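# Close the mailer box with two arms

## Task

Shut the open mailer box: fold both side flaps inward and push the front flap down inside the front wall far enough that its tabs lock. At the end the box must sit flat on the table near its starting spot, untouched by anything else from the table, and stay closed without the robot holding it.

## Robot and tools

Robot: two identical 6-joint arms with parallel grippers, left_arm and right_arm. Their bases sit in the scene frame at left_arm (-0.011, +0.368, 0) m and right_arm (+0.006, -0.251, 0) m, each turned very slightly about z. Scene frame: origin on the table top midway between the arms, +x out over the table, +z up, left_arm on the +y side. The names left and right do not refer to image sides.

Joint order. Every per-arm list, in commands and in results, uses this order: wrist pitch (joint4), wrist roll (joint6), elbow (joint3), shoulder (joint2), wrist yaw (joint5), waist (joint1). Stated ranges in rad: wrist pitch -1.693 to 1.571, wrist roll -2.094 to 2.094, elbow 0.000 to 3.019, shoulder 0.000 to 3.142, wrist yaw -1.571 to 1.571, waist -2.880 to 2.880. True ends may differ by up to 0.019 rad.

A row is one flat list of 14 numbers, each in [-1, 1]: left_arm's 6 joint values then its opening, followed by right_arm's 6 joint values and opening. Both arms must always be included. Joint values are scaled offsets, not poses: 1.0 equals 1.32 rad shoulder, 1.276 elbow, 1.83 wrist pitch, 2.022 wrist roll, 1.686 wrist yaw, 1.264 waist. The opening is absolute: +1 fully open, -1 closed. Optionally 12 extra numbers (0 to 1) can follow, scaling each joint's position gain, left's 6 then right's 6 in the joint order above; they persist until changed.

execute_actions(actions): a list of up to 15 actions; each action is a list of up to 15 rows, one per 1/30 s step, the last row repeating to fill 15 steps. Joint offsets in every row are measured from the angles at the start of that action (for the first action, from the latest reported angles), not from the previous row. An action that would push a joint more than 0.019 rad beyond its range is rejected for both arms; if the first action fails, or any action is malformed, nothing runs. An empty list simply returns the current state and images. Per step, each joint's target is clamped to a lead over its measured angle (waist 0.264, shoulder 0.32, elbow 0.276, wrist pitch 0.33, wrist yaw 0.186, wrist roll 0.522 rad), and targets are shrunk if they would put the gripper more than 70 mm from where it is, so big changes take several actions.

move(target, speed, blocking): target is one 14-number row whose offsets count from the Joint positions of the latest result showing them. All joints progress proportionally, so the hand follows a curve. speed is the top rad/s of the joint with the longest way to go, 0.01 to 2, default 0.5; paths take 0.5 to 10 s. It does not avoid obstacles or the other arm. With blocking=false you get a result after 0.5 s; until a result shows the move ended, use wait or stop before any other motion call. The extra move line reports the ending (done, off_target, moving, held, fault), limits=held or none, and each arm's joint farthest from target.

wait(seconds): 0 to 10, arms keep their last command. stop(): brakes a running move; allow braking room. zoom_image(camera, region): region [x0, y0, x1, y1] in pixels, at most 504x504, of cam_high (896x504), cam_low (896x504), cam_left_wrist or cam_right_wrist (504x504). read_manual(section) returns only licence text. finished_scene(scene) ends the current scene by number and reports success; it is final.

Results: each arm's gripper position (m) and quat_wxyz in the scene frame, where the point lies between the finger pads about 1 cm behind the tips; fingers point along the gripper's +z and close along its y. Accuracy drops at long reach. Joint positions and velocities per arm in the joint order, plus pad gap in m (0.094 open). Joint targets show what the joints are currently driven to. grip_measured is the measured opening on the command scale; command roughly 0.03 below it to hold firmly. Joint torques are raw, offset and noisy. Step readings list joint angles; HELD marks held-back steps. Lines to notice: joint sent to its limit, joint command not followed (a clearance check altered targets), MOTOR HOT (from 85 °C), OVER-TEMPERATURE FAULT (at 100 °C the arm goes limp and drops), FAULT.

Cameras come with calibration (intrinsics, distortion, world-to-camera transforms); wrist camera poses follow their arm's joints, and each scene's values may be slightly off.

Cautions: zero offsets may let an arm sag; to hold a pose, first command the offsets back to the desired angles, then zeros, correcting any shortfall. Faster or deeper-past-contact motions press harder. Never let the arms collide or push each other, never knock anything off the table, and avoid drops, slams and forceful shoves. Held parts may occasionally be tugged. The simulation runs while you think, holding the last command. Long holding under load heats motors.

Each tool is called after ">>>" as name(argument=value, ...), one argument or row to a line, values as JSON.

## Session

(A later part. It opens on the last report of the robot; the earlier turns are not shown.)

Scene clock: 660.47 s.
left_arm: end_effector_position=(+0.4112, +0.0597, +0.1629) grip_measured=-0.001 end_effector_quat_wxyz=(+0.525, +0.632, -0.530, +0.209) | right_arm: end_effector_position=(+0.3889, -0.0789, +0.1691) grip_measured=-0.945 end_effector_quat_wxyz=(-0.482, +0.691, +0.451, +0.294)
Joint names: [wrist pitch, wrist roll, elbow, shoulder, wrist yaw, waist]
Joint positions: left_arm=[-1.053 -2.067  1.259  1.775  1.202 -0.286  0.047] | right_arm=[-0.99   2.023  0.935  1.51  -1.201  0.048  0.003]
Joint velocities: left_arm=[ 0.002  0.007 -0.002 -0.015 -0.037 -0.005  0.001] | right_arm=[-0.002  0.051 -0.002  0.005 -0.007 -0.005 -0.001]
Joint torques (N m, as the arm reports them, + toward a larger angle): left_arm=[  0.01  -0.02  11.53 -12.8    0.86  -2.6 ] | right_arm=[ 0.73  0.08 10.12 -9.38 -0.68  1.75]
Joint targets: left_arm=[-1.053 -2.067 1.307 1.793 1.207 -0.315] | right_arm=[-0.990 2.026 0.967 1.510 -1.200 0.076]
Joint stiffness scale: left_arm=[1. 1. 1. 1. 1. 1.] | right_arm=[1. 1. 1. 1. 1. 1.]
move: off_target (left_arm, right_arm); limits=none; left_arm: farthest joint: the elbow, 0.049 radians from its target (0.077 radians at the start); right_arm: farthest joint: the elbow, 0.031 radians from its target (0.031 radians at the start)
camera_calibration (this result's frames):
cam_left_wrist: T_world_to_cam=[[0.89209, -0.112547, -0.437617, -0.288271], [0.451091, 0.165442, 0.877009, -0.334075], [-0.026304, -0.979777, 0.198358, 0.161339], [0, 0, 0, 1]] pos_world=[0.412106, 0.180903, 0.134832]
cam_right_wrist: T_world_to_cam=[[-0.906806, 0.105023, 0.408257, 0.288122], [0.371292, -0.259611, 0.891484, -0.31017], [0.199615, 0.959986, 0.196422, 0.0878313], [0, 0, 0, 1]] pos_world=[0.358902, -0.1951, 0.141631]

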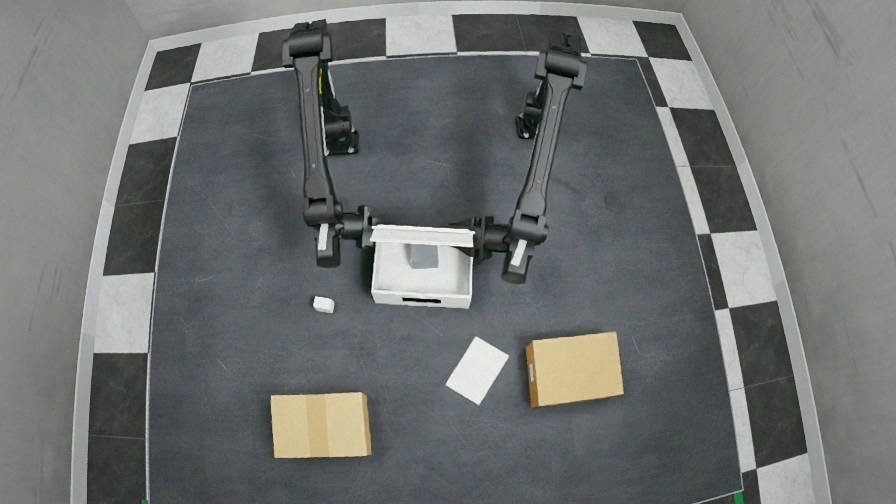

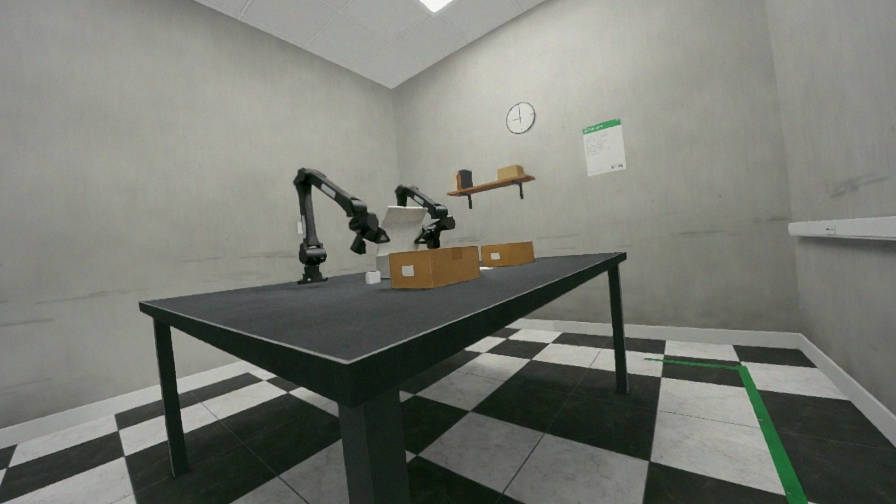

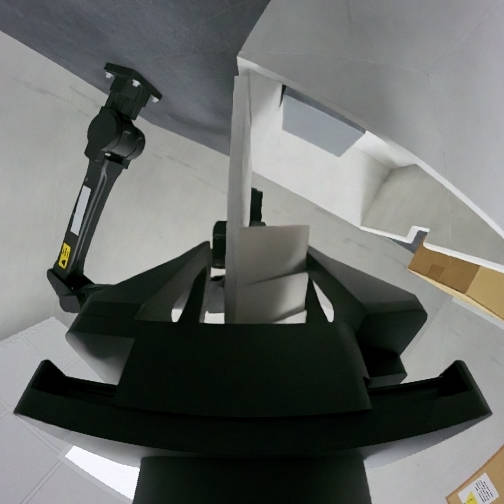

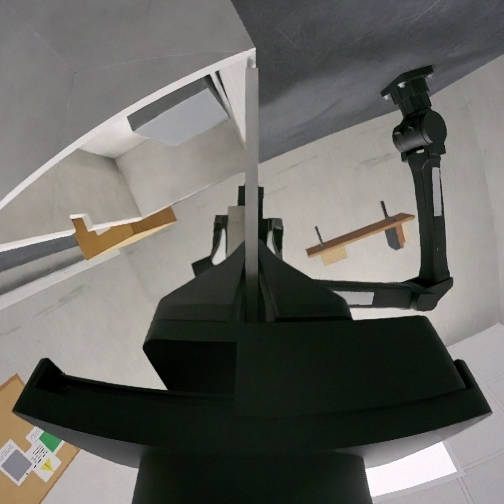

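>>> move(
  target=[0,0,-0.075,-0.075,0,0.118,0.3,0,0,0.025,0,0,0,-1],
  speed=0.15,
)

>>> move(
  target=[0.005,0,-0.028,-0.05,0,0,-0.1,0,0,0.025,0,0,0,-1],
  speed=0.1,
)

>>> zoom_image(
  camera="cam_high",
  region=[300, 180, 560, 330],
)

Scene clock: 671.53 s.
left_arm: end_effector_position=(+0.4178, +0.1314, +0.1616) grip_measured=+0.298 end_effector_quat_wxyz=(+0.514, +0.675, -0.474, +0.236) | right_arm: end_effector_position=(+0.3889, -0.0789, +0.1691) grip_measured=-0.945 end_effector_quat_wxyz=(-0.482, +0.691, +0.451, +0.294)
Joint names: [wrist pitch, wrist roll, elbow, shoulder, wrist yaw, waist]
Joint positions: left_arm=[-1.053 -2.067  1.16   1.707  1.202 -0.138  0.061] | right_arm=[-0.99   2.023  0.935  1.51  -1.201  0.048  0.003]
Joint velocities: left_arm=[ 0.007 -0.007  0.002 -0.005  0.007 -0.005 -0.001] | right_arm=[-0.007 -0.022  0.007 -0.005 -0.007 -0.015 -0.   ]
Joint torques (N m, as the arm reports them, + toward a larger angle): left_arm=[ -0.07  -0.02   7.54 -15.82   0.62  -0.12] | right_arm=[ 0.72  0.02 10.1  -9.81 -0.74 -0.46]
Joint targets: left_arm=[-1.053 -2.067 1.163 1.677 1.202 -0.137] | right_arm=[-0.990 2.023 0.967 1.510 -1.201 0.048]
Joint stiffness scale: left_arm=[1. 1. 1. 1. 1. 1.] | right_arm=[1. 1. 1. 1. 1. 1.]
move: off_target (left_arm, right_arm); limits=none; left_arm: farthest joint: the shoulder, 0.031 radians from its target (0.099 radians at the start); right_arm: farthest joint: the elbow, 0.031 radians from its target (0.031 radians at the start)
camera_calibration (this result's frames):
cam_left_wrist: T_world_to_cam=[[0.88501, 0.0229722, -0.465004, -0.297078], [0.448526, 0.225713, 0.864799, -0.352633], [0.124824, -0.973923, 0.189455, 0.169567], [0, 0, 0, 1]] pos_world=[0.399916, 0.251563, 0.134689]
cam_right_wrist: T_world_to_cam=[[-0.906806, 0.105023, 0.408257, 0.288122], [0.371292, -0.259611, 0.891484, -0.31017], [0.199615, 0.959986, 0.196422, 0.0878313], [0, 0, 0, 1]] pos_world=[0.358902, -0.1951, 0.141631]

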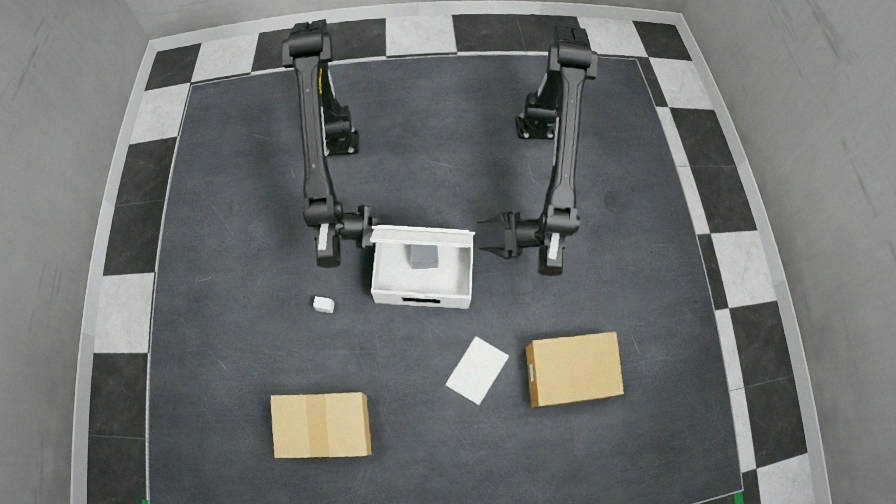

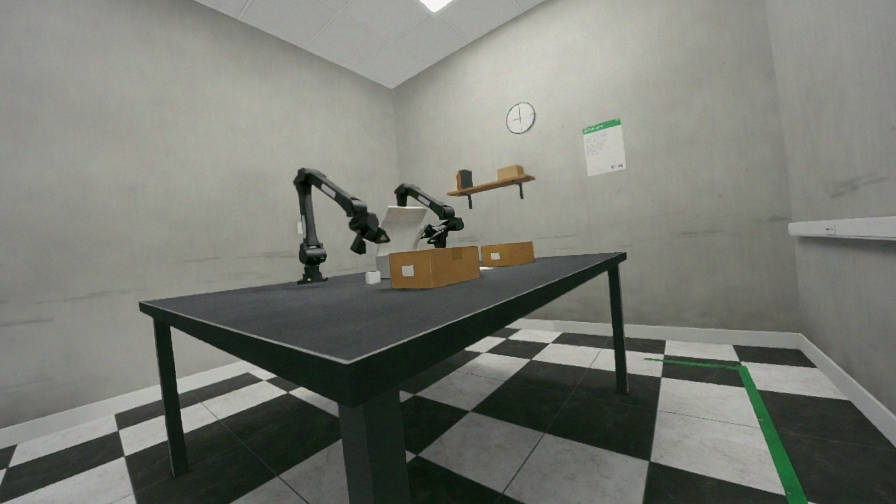

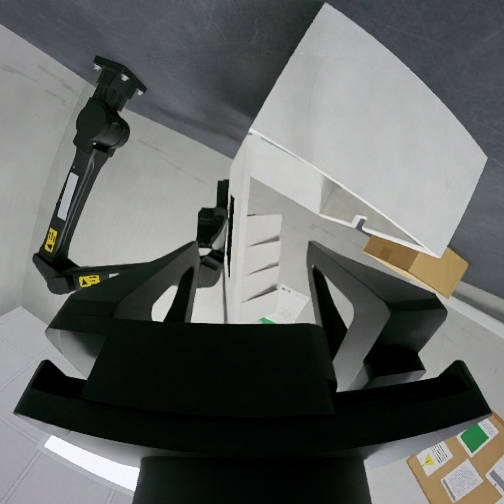

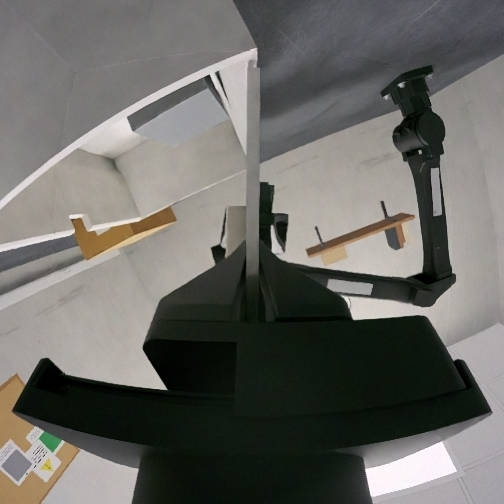

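Scene clock: 672.57 s.
left_arm: end_effector_position=(+0.4039, +0.1338, +0.1663) grip_measured=-0.098 end_effector_quat_wxyz=(+0.514, +0.675, -0.474, +0.237) | right_arm: end_effector_position=(+0.3889, -0.0789, +0.1691) grip_measured=-0.945 end_effector_quat_wxyz=(-0.482, +0.691, +0.451, +0.294)
Joint names: [wrist pitch, wrist roll, elbow, shoulder, wrist yaw, waist]
Joint positions: left_arm=[-1.053 -2.067  1.121  1.668  1.202 -0.138  0.042] | right_arm=[-0.99   2.023  0.935  1.51  -1.201  0.048  0.003]
Joint velocities: left_arm=[-0.002  0.037  0.007  0.005 -0.051 -0.005 -0.001] | right_arm=[ 0.002 -0.022 -0.007 -0.015 -0.007  0.005  0.001]
Joint torques (N m, as the arm reports them, + toward a larger angle): left_arm=[  0.39  -0.02   7.52 -14.46   0.62  -0.13] | right_arm=[  0.61   0.07  10.12 -10.01  -0.71  -0.16]
Joint targets: left_arm=[-1.044 -2.067 1.124 1.641 1.202 -0.138] | right_arm=[-0.990 2.023 0.967 1.510 -1.201 0.048]
Joint stiffness scale: left_arm=[1. 1. 1. 1. 1. 1.] | right_arm=[1. 1. 1. 1. 1. 1.]
move: off_target (left_arm, right_arm); limits=none; left_arm: farthest joint: the shoulder, 0.027 radians from its target (0.066 radians at the start); right_arm: farthest joint: the elbow, 0.031 radians from its target (0.031 radians at the start)
camera_calibration (this result's frames):
cam_left_wrist: T_world_to_cam=[[0.885534, 0.0228824, -0.46401, -0.283001], [0.44755, 0.22588, 0.865261, -0.350765], [0.12461, -0.973886, 0.189784, 0.172743], [0, 0, 0, 1]] pos_world=[0.386066, 0.253938, 0.139404]
cam_right_wrist: T_world_to_cam=[[-0.906806, 0.105023, 0.408257, 0.288122], [0.371292, -0.259611, 0.891484, -0.31017], [0.199615, 0.959986, 0.196422, 0.0878313], [0, 0, 0, 1]] pos_world=[0.358902, -0.1951, 0.141631]

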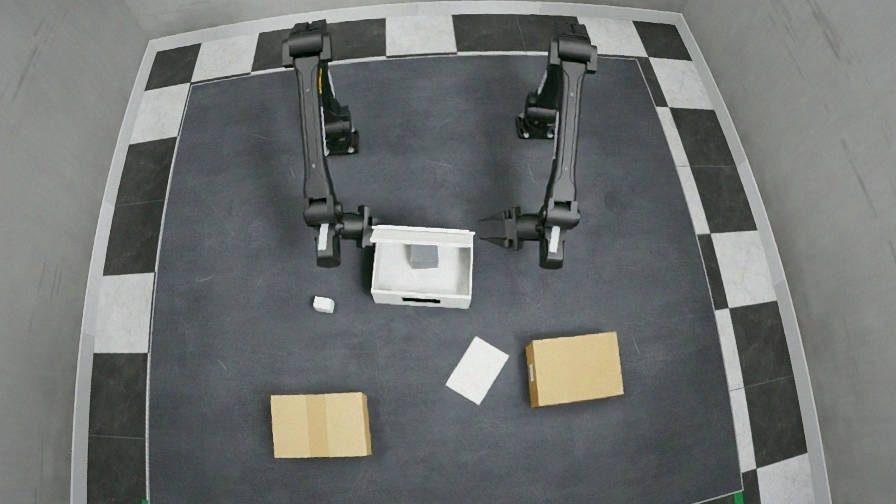

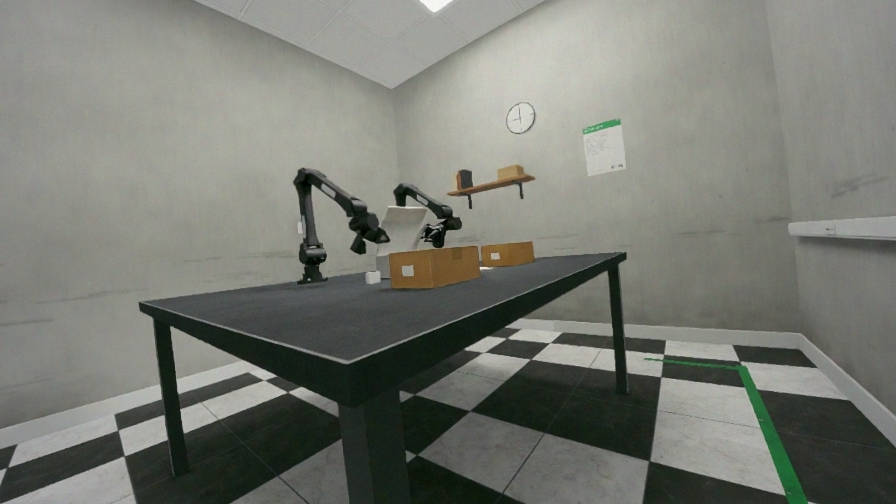

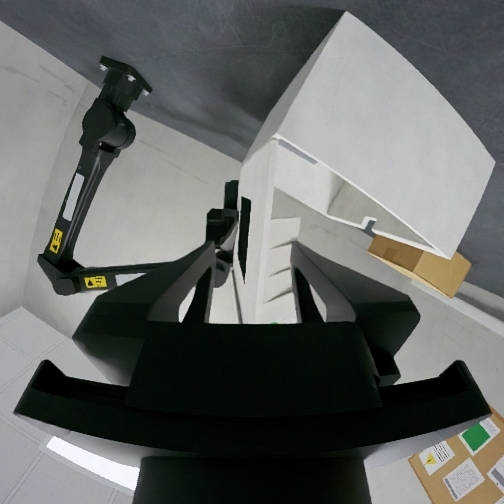

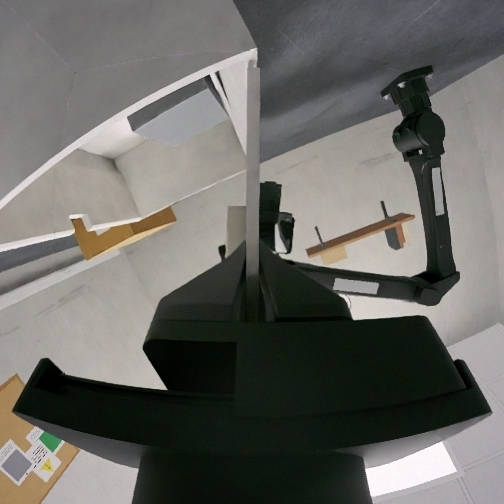

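Region (300, 180, 560, 330) of cam_high's 896x504 image, scaled by 1.938, with more detail than that image has; it fills the top 291 rows of this view, and the rest is white.

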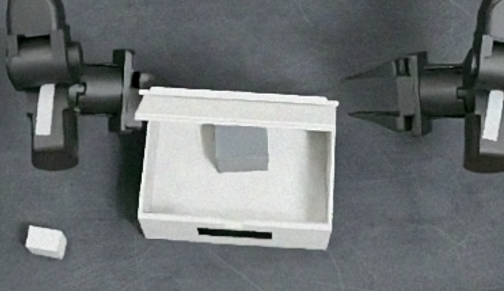

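>>> move(
  target=[-0.342,0.95,0.68,0.062,-0.713,0.05,0.7,0,0,0.025,0,0,0,-1],
  speed=0.9,
)

>>> move(
  target=[0,0.58,0.03,0,0,-0.415,0.7,0,0,0.025,0,0,0,-1],
  speed=0.6,
)

Scene clock: 704.87 s.
left_arm: end_effector_position=(+0.5352, +0.3053, +0.3324) grip_measured=+0.699 end_effector_quat_wxyz=(+0.058, -0.024, +0.998, -0.010) | right_arm: end_effector_position=(+0.3889, -0.0789, +0.1691) grip_measured=-0.945 end_effector_quat_wxyz=(-0.482, +0.691, +0.451, +0.294)
Joint names: [wrist pitch, wrist roll, elbow, shoulder, wrist yaw, waist]
Joint positions: left_arm=[-1.672 -0.161  1.946  1.728  0.004 -0.08   0.08 ] | right_arm=[-0.99   2.023  0.935  1.51  -1.201  0.048  0.003]
Joint velocities: left_arm=[ 0.002 -0.022 -0.012  0.005  0.022 -0.005 -0.   ] | right_arm=[-0.022 -0.081 -0.007 -0.005 -0.007 -0.005  0.   ]
Joint torques (N m, as the arm reports them, + toward a larger angle): left_arm=[  0.07   0.15  12.27 -13.3   -0.25   0.27] | right_arm=[ 0.66  0.04 10.1  -9.31 -0.72 -0.3 ]
Joint targets: left_arm=[-1.679 -0.146 1.989 1.750 -0.000 -0.074] | right_arm=[-0.990 2.023 0.967 1.510 -1.201 0.048]
Joint stiffness scale: left_arm=[1. 1. 1. 1. 1. 1.] | right_arm=[1. 1. 1. 1. 1. 1.]
move: off_target (left_arm, right_arm); limits=none; left_arm: farthest joint: the elbow, 0.042 radians from its target (0.867 radians at the start); right_arm: farthest joint: the elbow, 0.031 radians from its target (0.031 radians at the start)
camera_calibration (this result's frames):
cam_left_wrist: T_world_to_cam=[[0.0422219, -0.998807, 0.0245209, 0.274791], [-0.866937, -0.0244258, 0.49782, 0.310144], [-0.496627, -0.042277, -0.866934, 0.691222], [0, 0, 0, 1]] pos_world=[0.600553, 0.311262, 0.43811]
cam_right_wrist: T_world_to_cam=[[-0.906806, 0.105023, 0.408257, 0.288122], [0.371292, -0.259611, 0.891484, -0.31017], [0.199615, 0.959986, 0.196422, 0.0878313], [0, 0, 0, 1]] pos_world=[0.358902, -0.1951, 0.141631]

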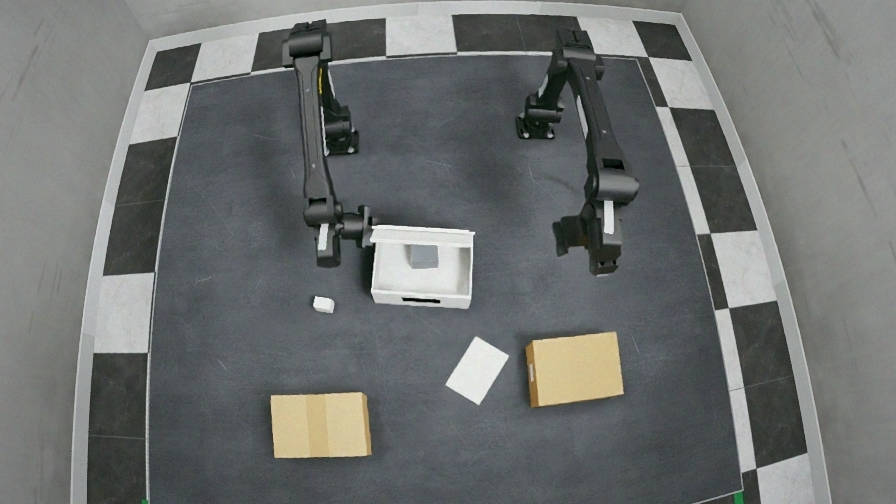

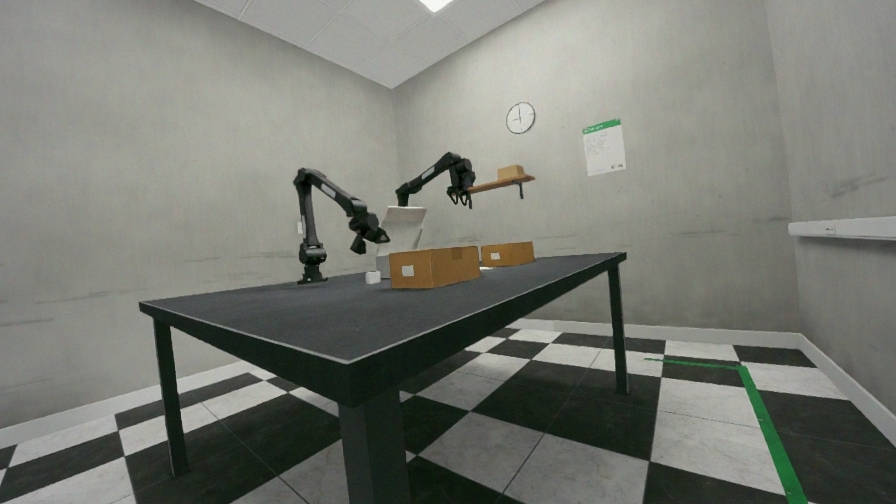

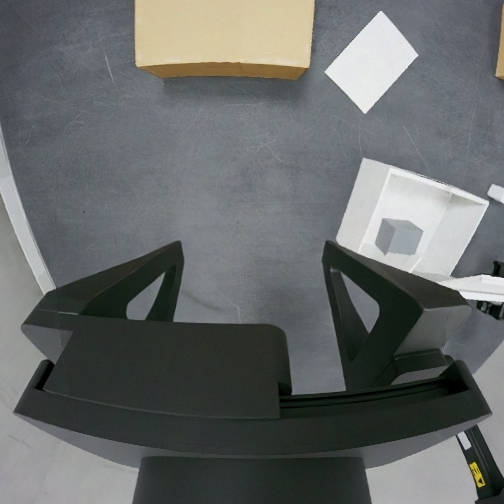

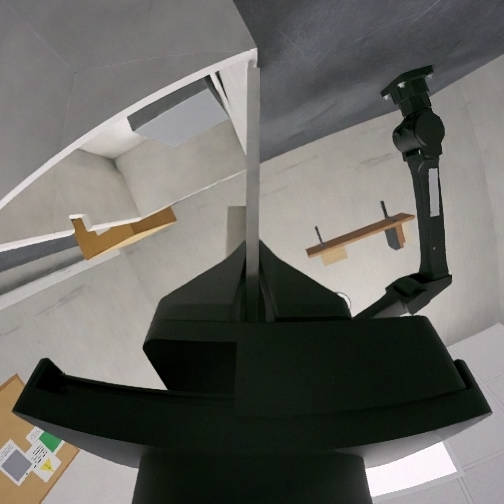

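Scene clock: 707.67 s.
left_arm: end_effector_position=(+0.4279, +0.0379, +0.3309) grip_measured=+0.699 end_effector_quat_wxyz=(+0.056, +0.730, +0.681, +0.008) | right_arm: end_effector_position=(+0.3889, -0.0789, +0.1691) grip_measured=-0.945 end_effector_quat_wxyz=(-0.482, +0.691, +0.451, +0.294)
Joint names: [wrist pitch, wrist roll, elbow, shoulder, wrist yaw, waist]
Joint positions: left_arm=[-1.672  0.996  1.942  1.728  0.004 -0.611  0.08 ] | right_arm=[-0.99   2.023  0.935  1.51  -1.201  0.048  0.003]
Joint velocities: left_arm=[-0.002 -0.007  0.002 -0.005 -0.007  0.005  0.001] | right_arm=[ 0.027  0.037 -0.002  0.005  0.007  0.005  0.001]
Joint torques (N m, as the arm reports them, + toward a larger angle): left_arm=[  0.33   0.15  12.14 -14.86   0.04   0.17] | right_arm=[ 0.51  0.04 10.13 -9.7  -0.72 -0.82]
Joint targets: left_arm=[-1.672 1.012 1.984 1.728 0.004 -0.605] | right_arm=[-0.990 2.023 0.967 1.510 -1.201 0.048]
Joint stiffness scale: left_arm=[1. 1. 1. 1. 1. 1.] | right_arm=[1. 1. 1. 1. 1. 1.]
move: off_target (left_arm, right_arm); limits=none; left_arm: farthest joint: the elbow, 0.042 radians from its target (0.038 radians at the start); right_arm: farthest joint: the elbow, 0.031 radians from its target (0.031 radians at the start)
camera_calibration (this result's frames):
cam_left_wrist: T_world_to_cam=[[-0.993374, 0.0701936, -0.0909945, 0.453054], [0.0101663, 0.842361, 0.538817, -0.210385], [0.114472, 0.534322, -0.837494, 0.332218], [0, 0, 0, 1]] pos_world=[0.414161, -0.0320921, 0.432815]
cam_right_wrist: T_world_to_cam=[[-0.906806, 0.105023, 0.408257, 0.288122], [0.371292, -0.259611, 0.891484, -0.31017], [0.199615, 0.959986, 0.196422, 0.0878313], [0, 0, 0, 1]] pos_world=[0.358902, -0.1951, 0.141631]

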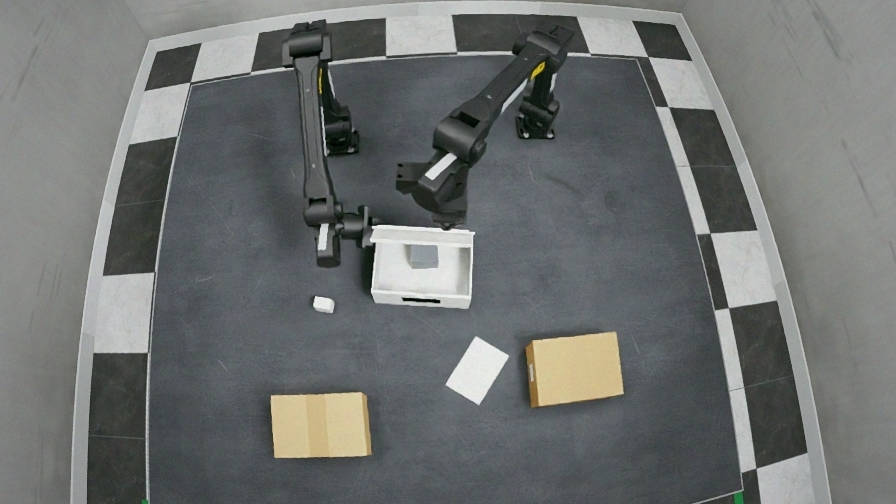

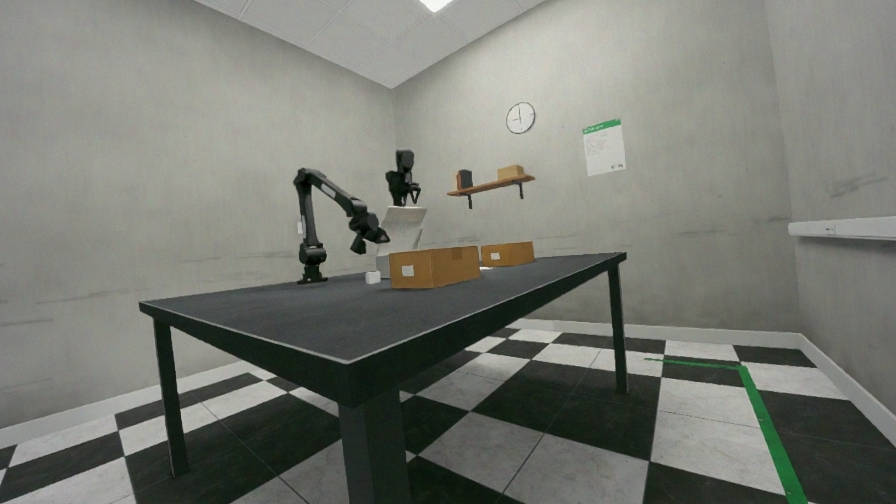

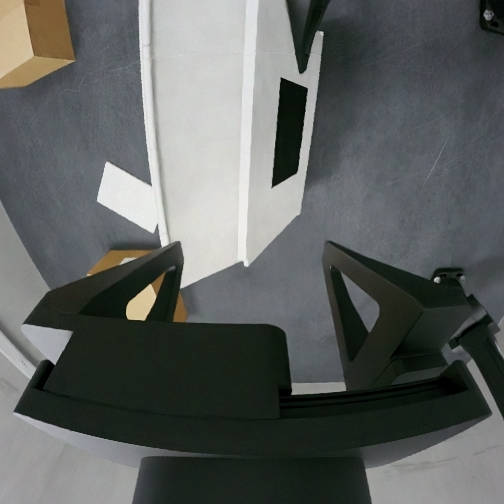

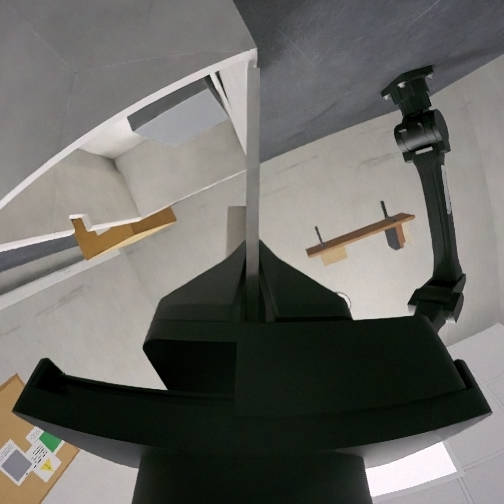

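>>> move(
  target=[0.093,0.02,-0.155,0.075,0,0.012,1,0,0,0.025,0,0,0,-1],
  speed=0.08,
)

Scene clock: 721.93 s.
left_arm: end_effector_position=(+0.4367, +0.0371, +0.2138) grip_measured=+1.000 end_effector_quat_wxyz=(+0.001, +0.737, +0.676, -0.002) | right_arm: end_effector_position=(+0.3889, -0.0789, +0.1691) grip_measured=-0.945 end_effector_quat_wxyz=(-0.482, +0.691, +0.451, +0.294)
Joint names: [wrist pitch, wrist roll, elbow, shoulder, wrist yaw, waist]
Joint positions: left_arm=[-1.508  1.022  1.742  1.804  0.004 -0.602  0.094] | right_arm=[-0.99   2.023  0.935  1.51  -1.201  0.048  0.003]
Joint velocities: left_arm=[ 0.007 -0.037 -0.002  0.005  0.022 -0.015  0.   ] | right_arm=[ 0.002  0.007  0.002  0.005 -0.022 -0.005 -0.   ]
Joint torques (N m, as the arm reports them, + toward a larger angle): left_arm=[  0.39   0.14   8.77 -13.88   0.05   0.11] | right_arm=[ 0.73  0.06  9.98 -9.47 -0.7  -0.33]
Joint targets: left_arm=[-1.501 1.037 1.745 1.827 0.004 -0.595] | right_arm=[-0.990 2.023 0.967 1.510 -1.201 0.048]
Joint stiffness scale: left_arm=[1. 1. 1. 1. 1. 1.] | right_arm=[1. 1. 1. 1. 1. 1.]
move: off_target (left_arm, right_arm); limits=none; left_arm: farthest joint: the shoulder, 0.023 radians from its target (0.099 radians at the start); right_arm: farthest joint: the elbow, 0.031 radians from its target (0.031 radians at the start)
camera_calibration (this result's frames):
cam_left_wrist: T_world_to_cam=[[-0.995912, 0.0902527, 0.00381437, 0.431288], [0.0750287, 0.802927, 0.591337, -0.184858], [0.0503071, 0.589205, -0.806416, 0.252916], [0, 0, 0, 1]] pos_world=[0.430671, -0.0395168, 0.311623]
cam_right_wrist: T_world_to_cam=[[-0.906806, 0.105023, 0.408257, 0.288122], [0.371292, -0.259611, 0.891484, -0.31017], [0.199615, 0.959986, 0.196422, 0.0878313], [0, 0, 0, 1]] pos_world=[0.358902, -0.1951, 0.141631]

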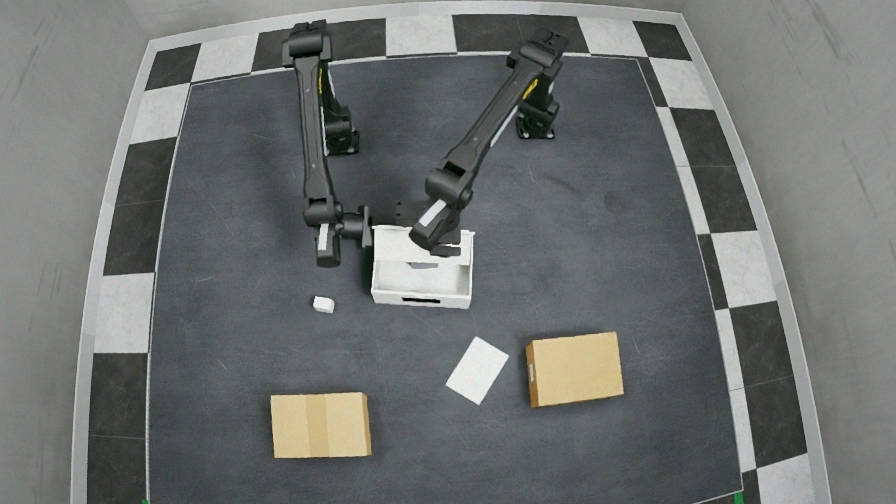

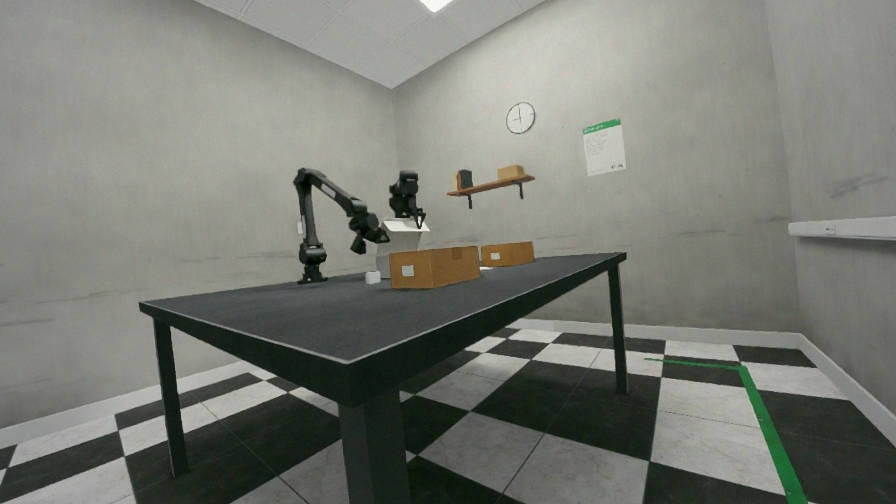

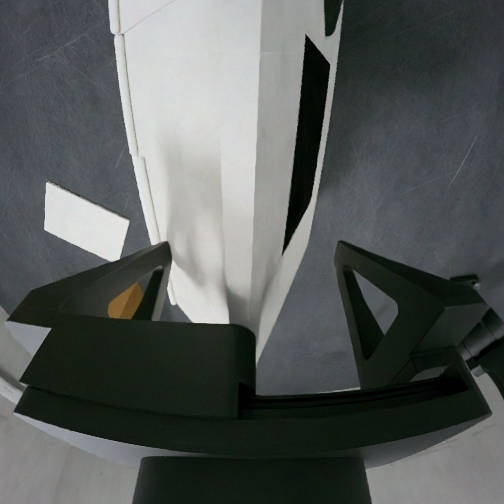

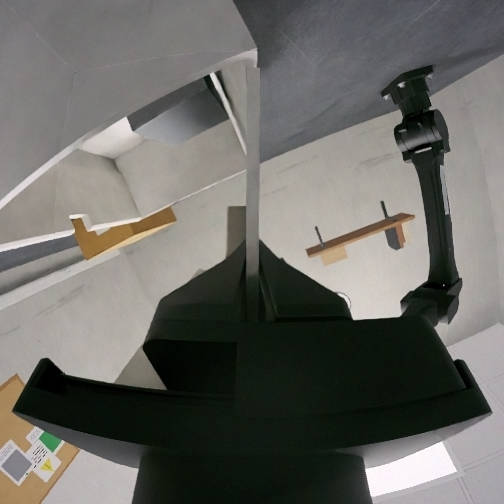

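>>> move(
  target=[0.02,0,-0.03,0.015,0,0,0.35,0,0,0.025,0,0,0,-1],
  speed=0.05,
)

Scene clock: 735.43 s.
left_arm: end_effector_position=(+0.4339, +0.0392, +0.1987) grip_measured=+0.352 end_effector_quat_wxyz=(-0.004, +0.737, +0.676, -0.003) | right_arm: end_effector_position=(+0.3889, -0.0789, +0.1691) grip_measured=-0.945 end_effector_quat_wxyz=(-0.482, +0.691, +0.451, +0.294)
Joint names: [wrist pitch, wrist roll, elbow, shoulder, wrist yaw, waist]
Joint positions: left_arm=[-1.478  1.022  1.702  1.804  0.004 -0.602  0.064] | right_arm=[-0.99   2.023  0.935  1.51  -1.201  0.048  0.003]
Joint velocities: left_arm=[-0.007 -0.007 -0.007 -0.015  0.051 -0.005  0.   ] | right_arm=[-0.012 -0.022 -0.002 -0.005 -0.022  0.015  0.   ]
Joint torques (N m, as the arm reports them, + toward a larger angle): left_arm=[  0.33   0.02   8.66 -14.1    0.05  -0.15] | right_arm=[ 0.69  0.08  9.85 -9.65 -0.69 -0.64]
Joint targets: left_arm=[-1.472 1.022 1.704 1.824 0.004 -0.602] | right_arm=[-0.990 2.023 0.967 1.510 -1.201 0.048]
Joint stiffness scale: left_arm=[1. 1. 1. 1. 1. 1.] | right_arm=[1. 1. 1. 1. 1. 1.]
move: off_target (right_arm); limits=none; left_arm: farthest joint: the shoulder, 0.020 radians from its target (0.020 radians at the start); right_arm: farthest joint: the elbow, 0.031 radians from its target (0.031 radians at the start)
camera_calibration (this result's frames):
cam_left_wrist: T_world_to_cam=[[-0.99582, 0.0905907, 0.0116477, 0.426753], [0.0797084, 0.799679, 0.595113, -0.180036], [0.0445973, 0.593554, -0.803558, 0.241407], [0, 0, 0, 1]] pos_world=[0.428554, -0.0379774, 0.296155]
cam_right_wrist: T_world_to_cam=[[-0.906806, 0.105023, 0.408257, 0.288122], [0.371292, -0.259611, 0.891484, -0.31017], [0.199615, 0.959986, 0.196422, 0.0878313], [0, 0, 0, 1]] pos_world=[0.358902, -0.1951, 0.141631]

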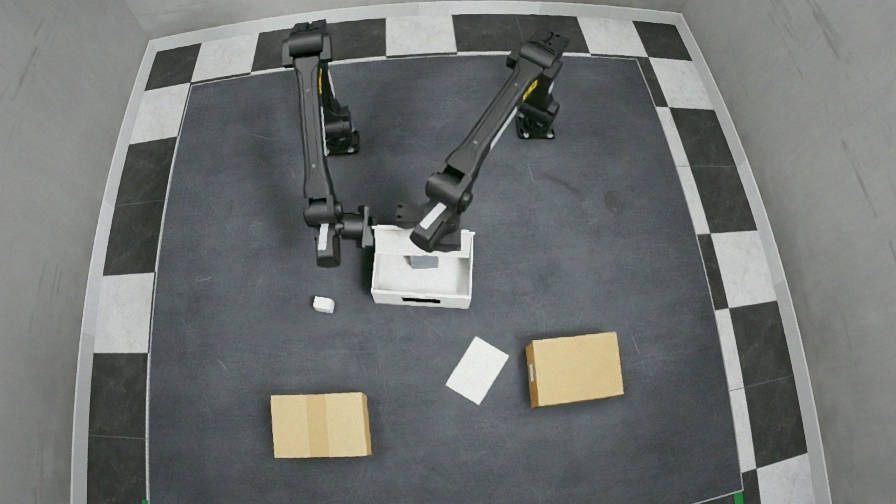

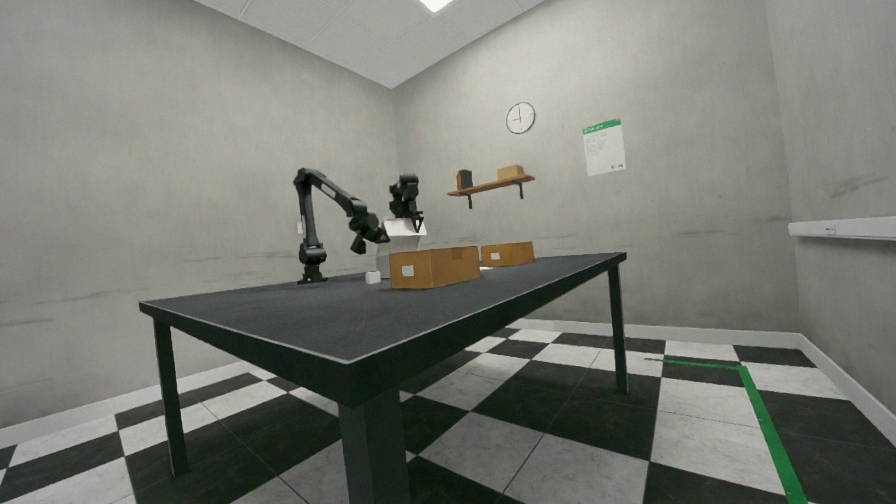

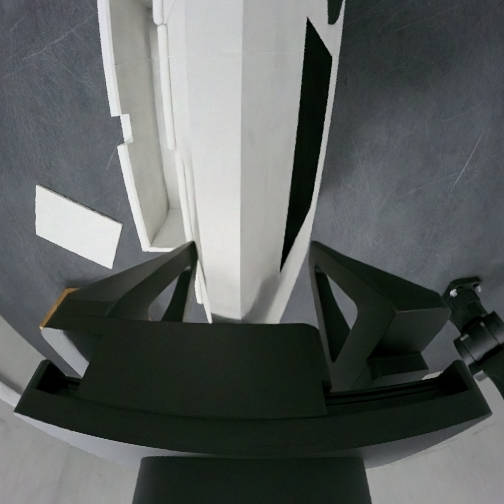

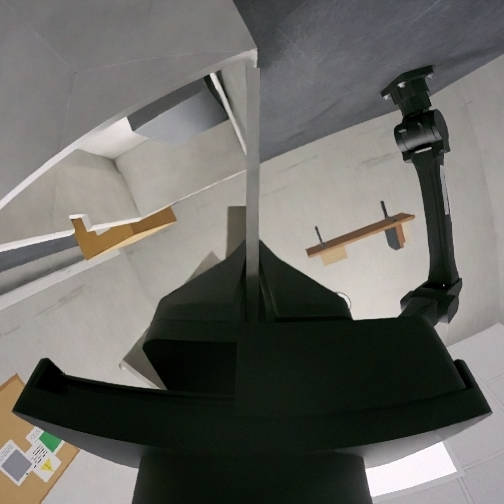

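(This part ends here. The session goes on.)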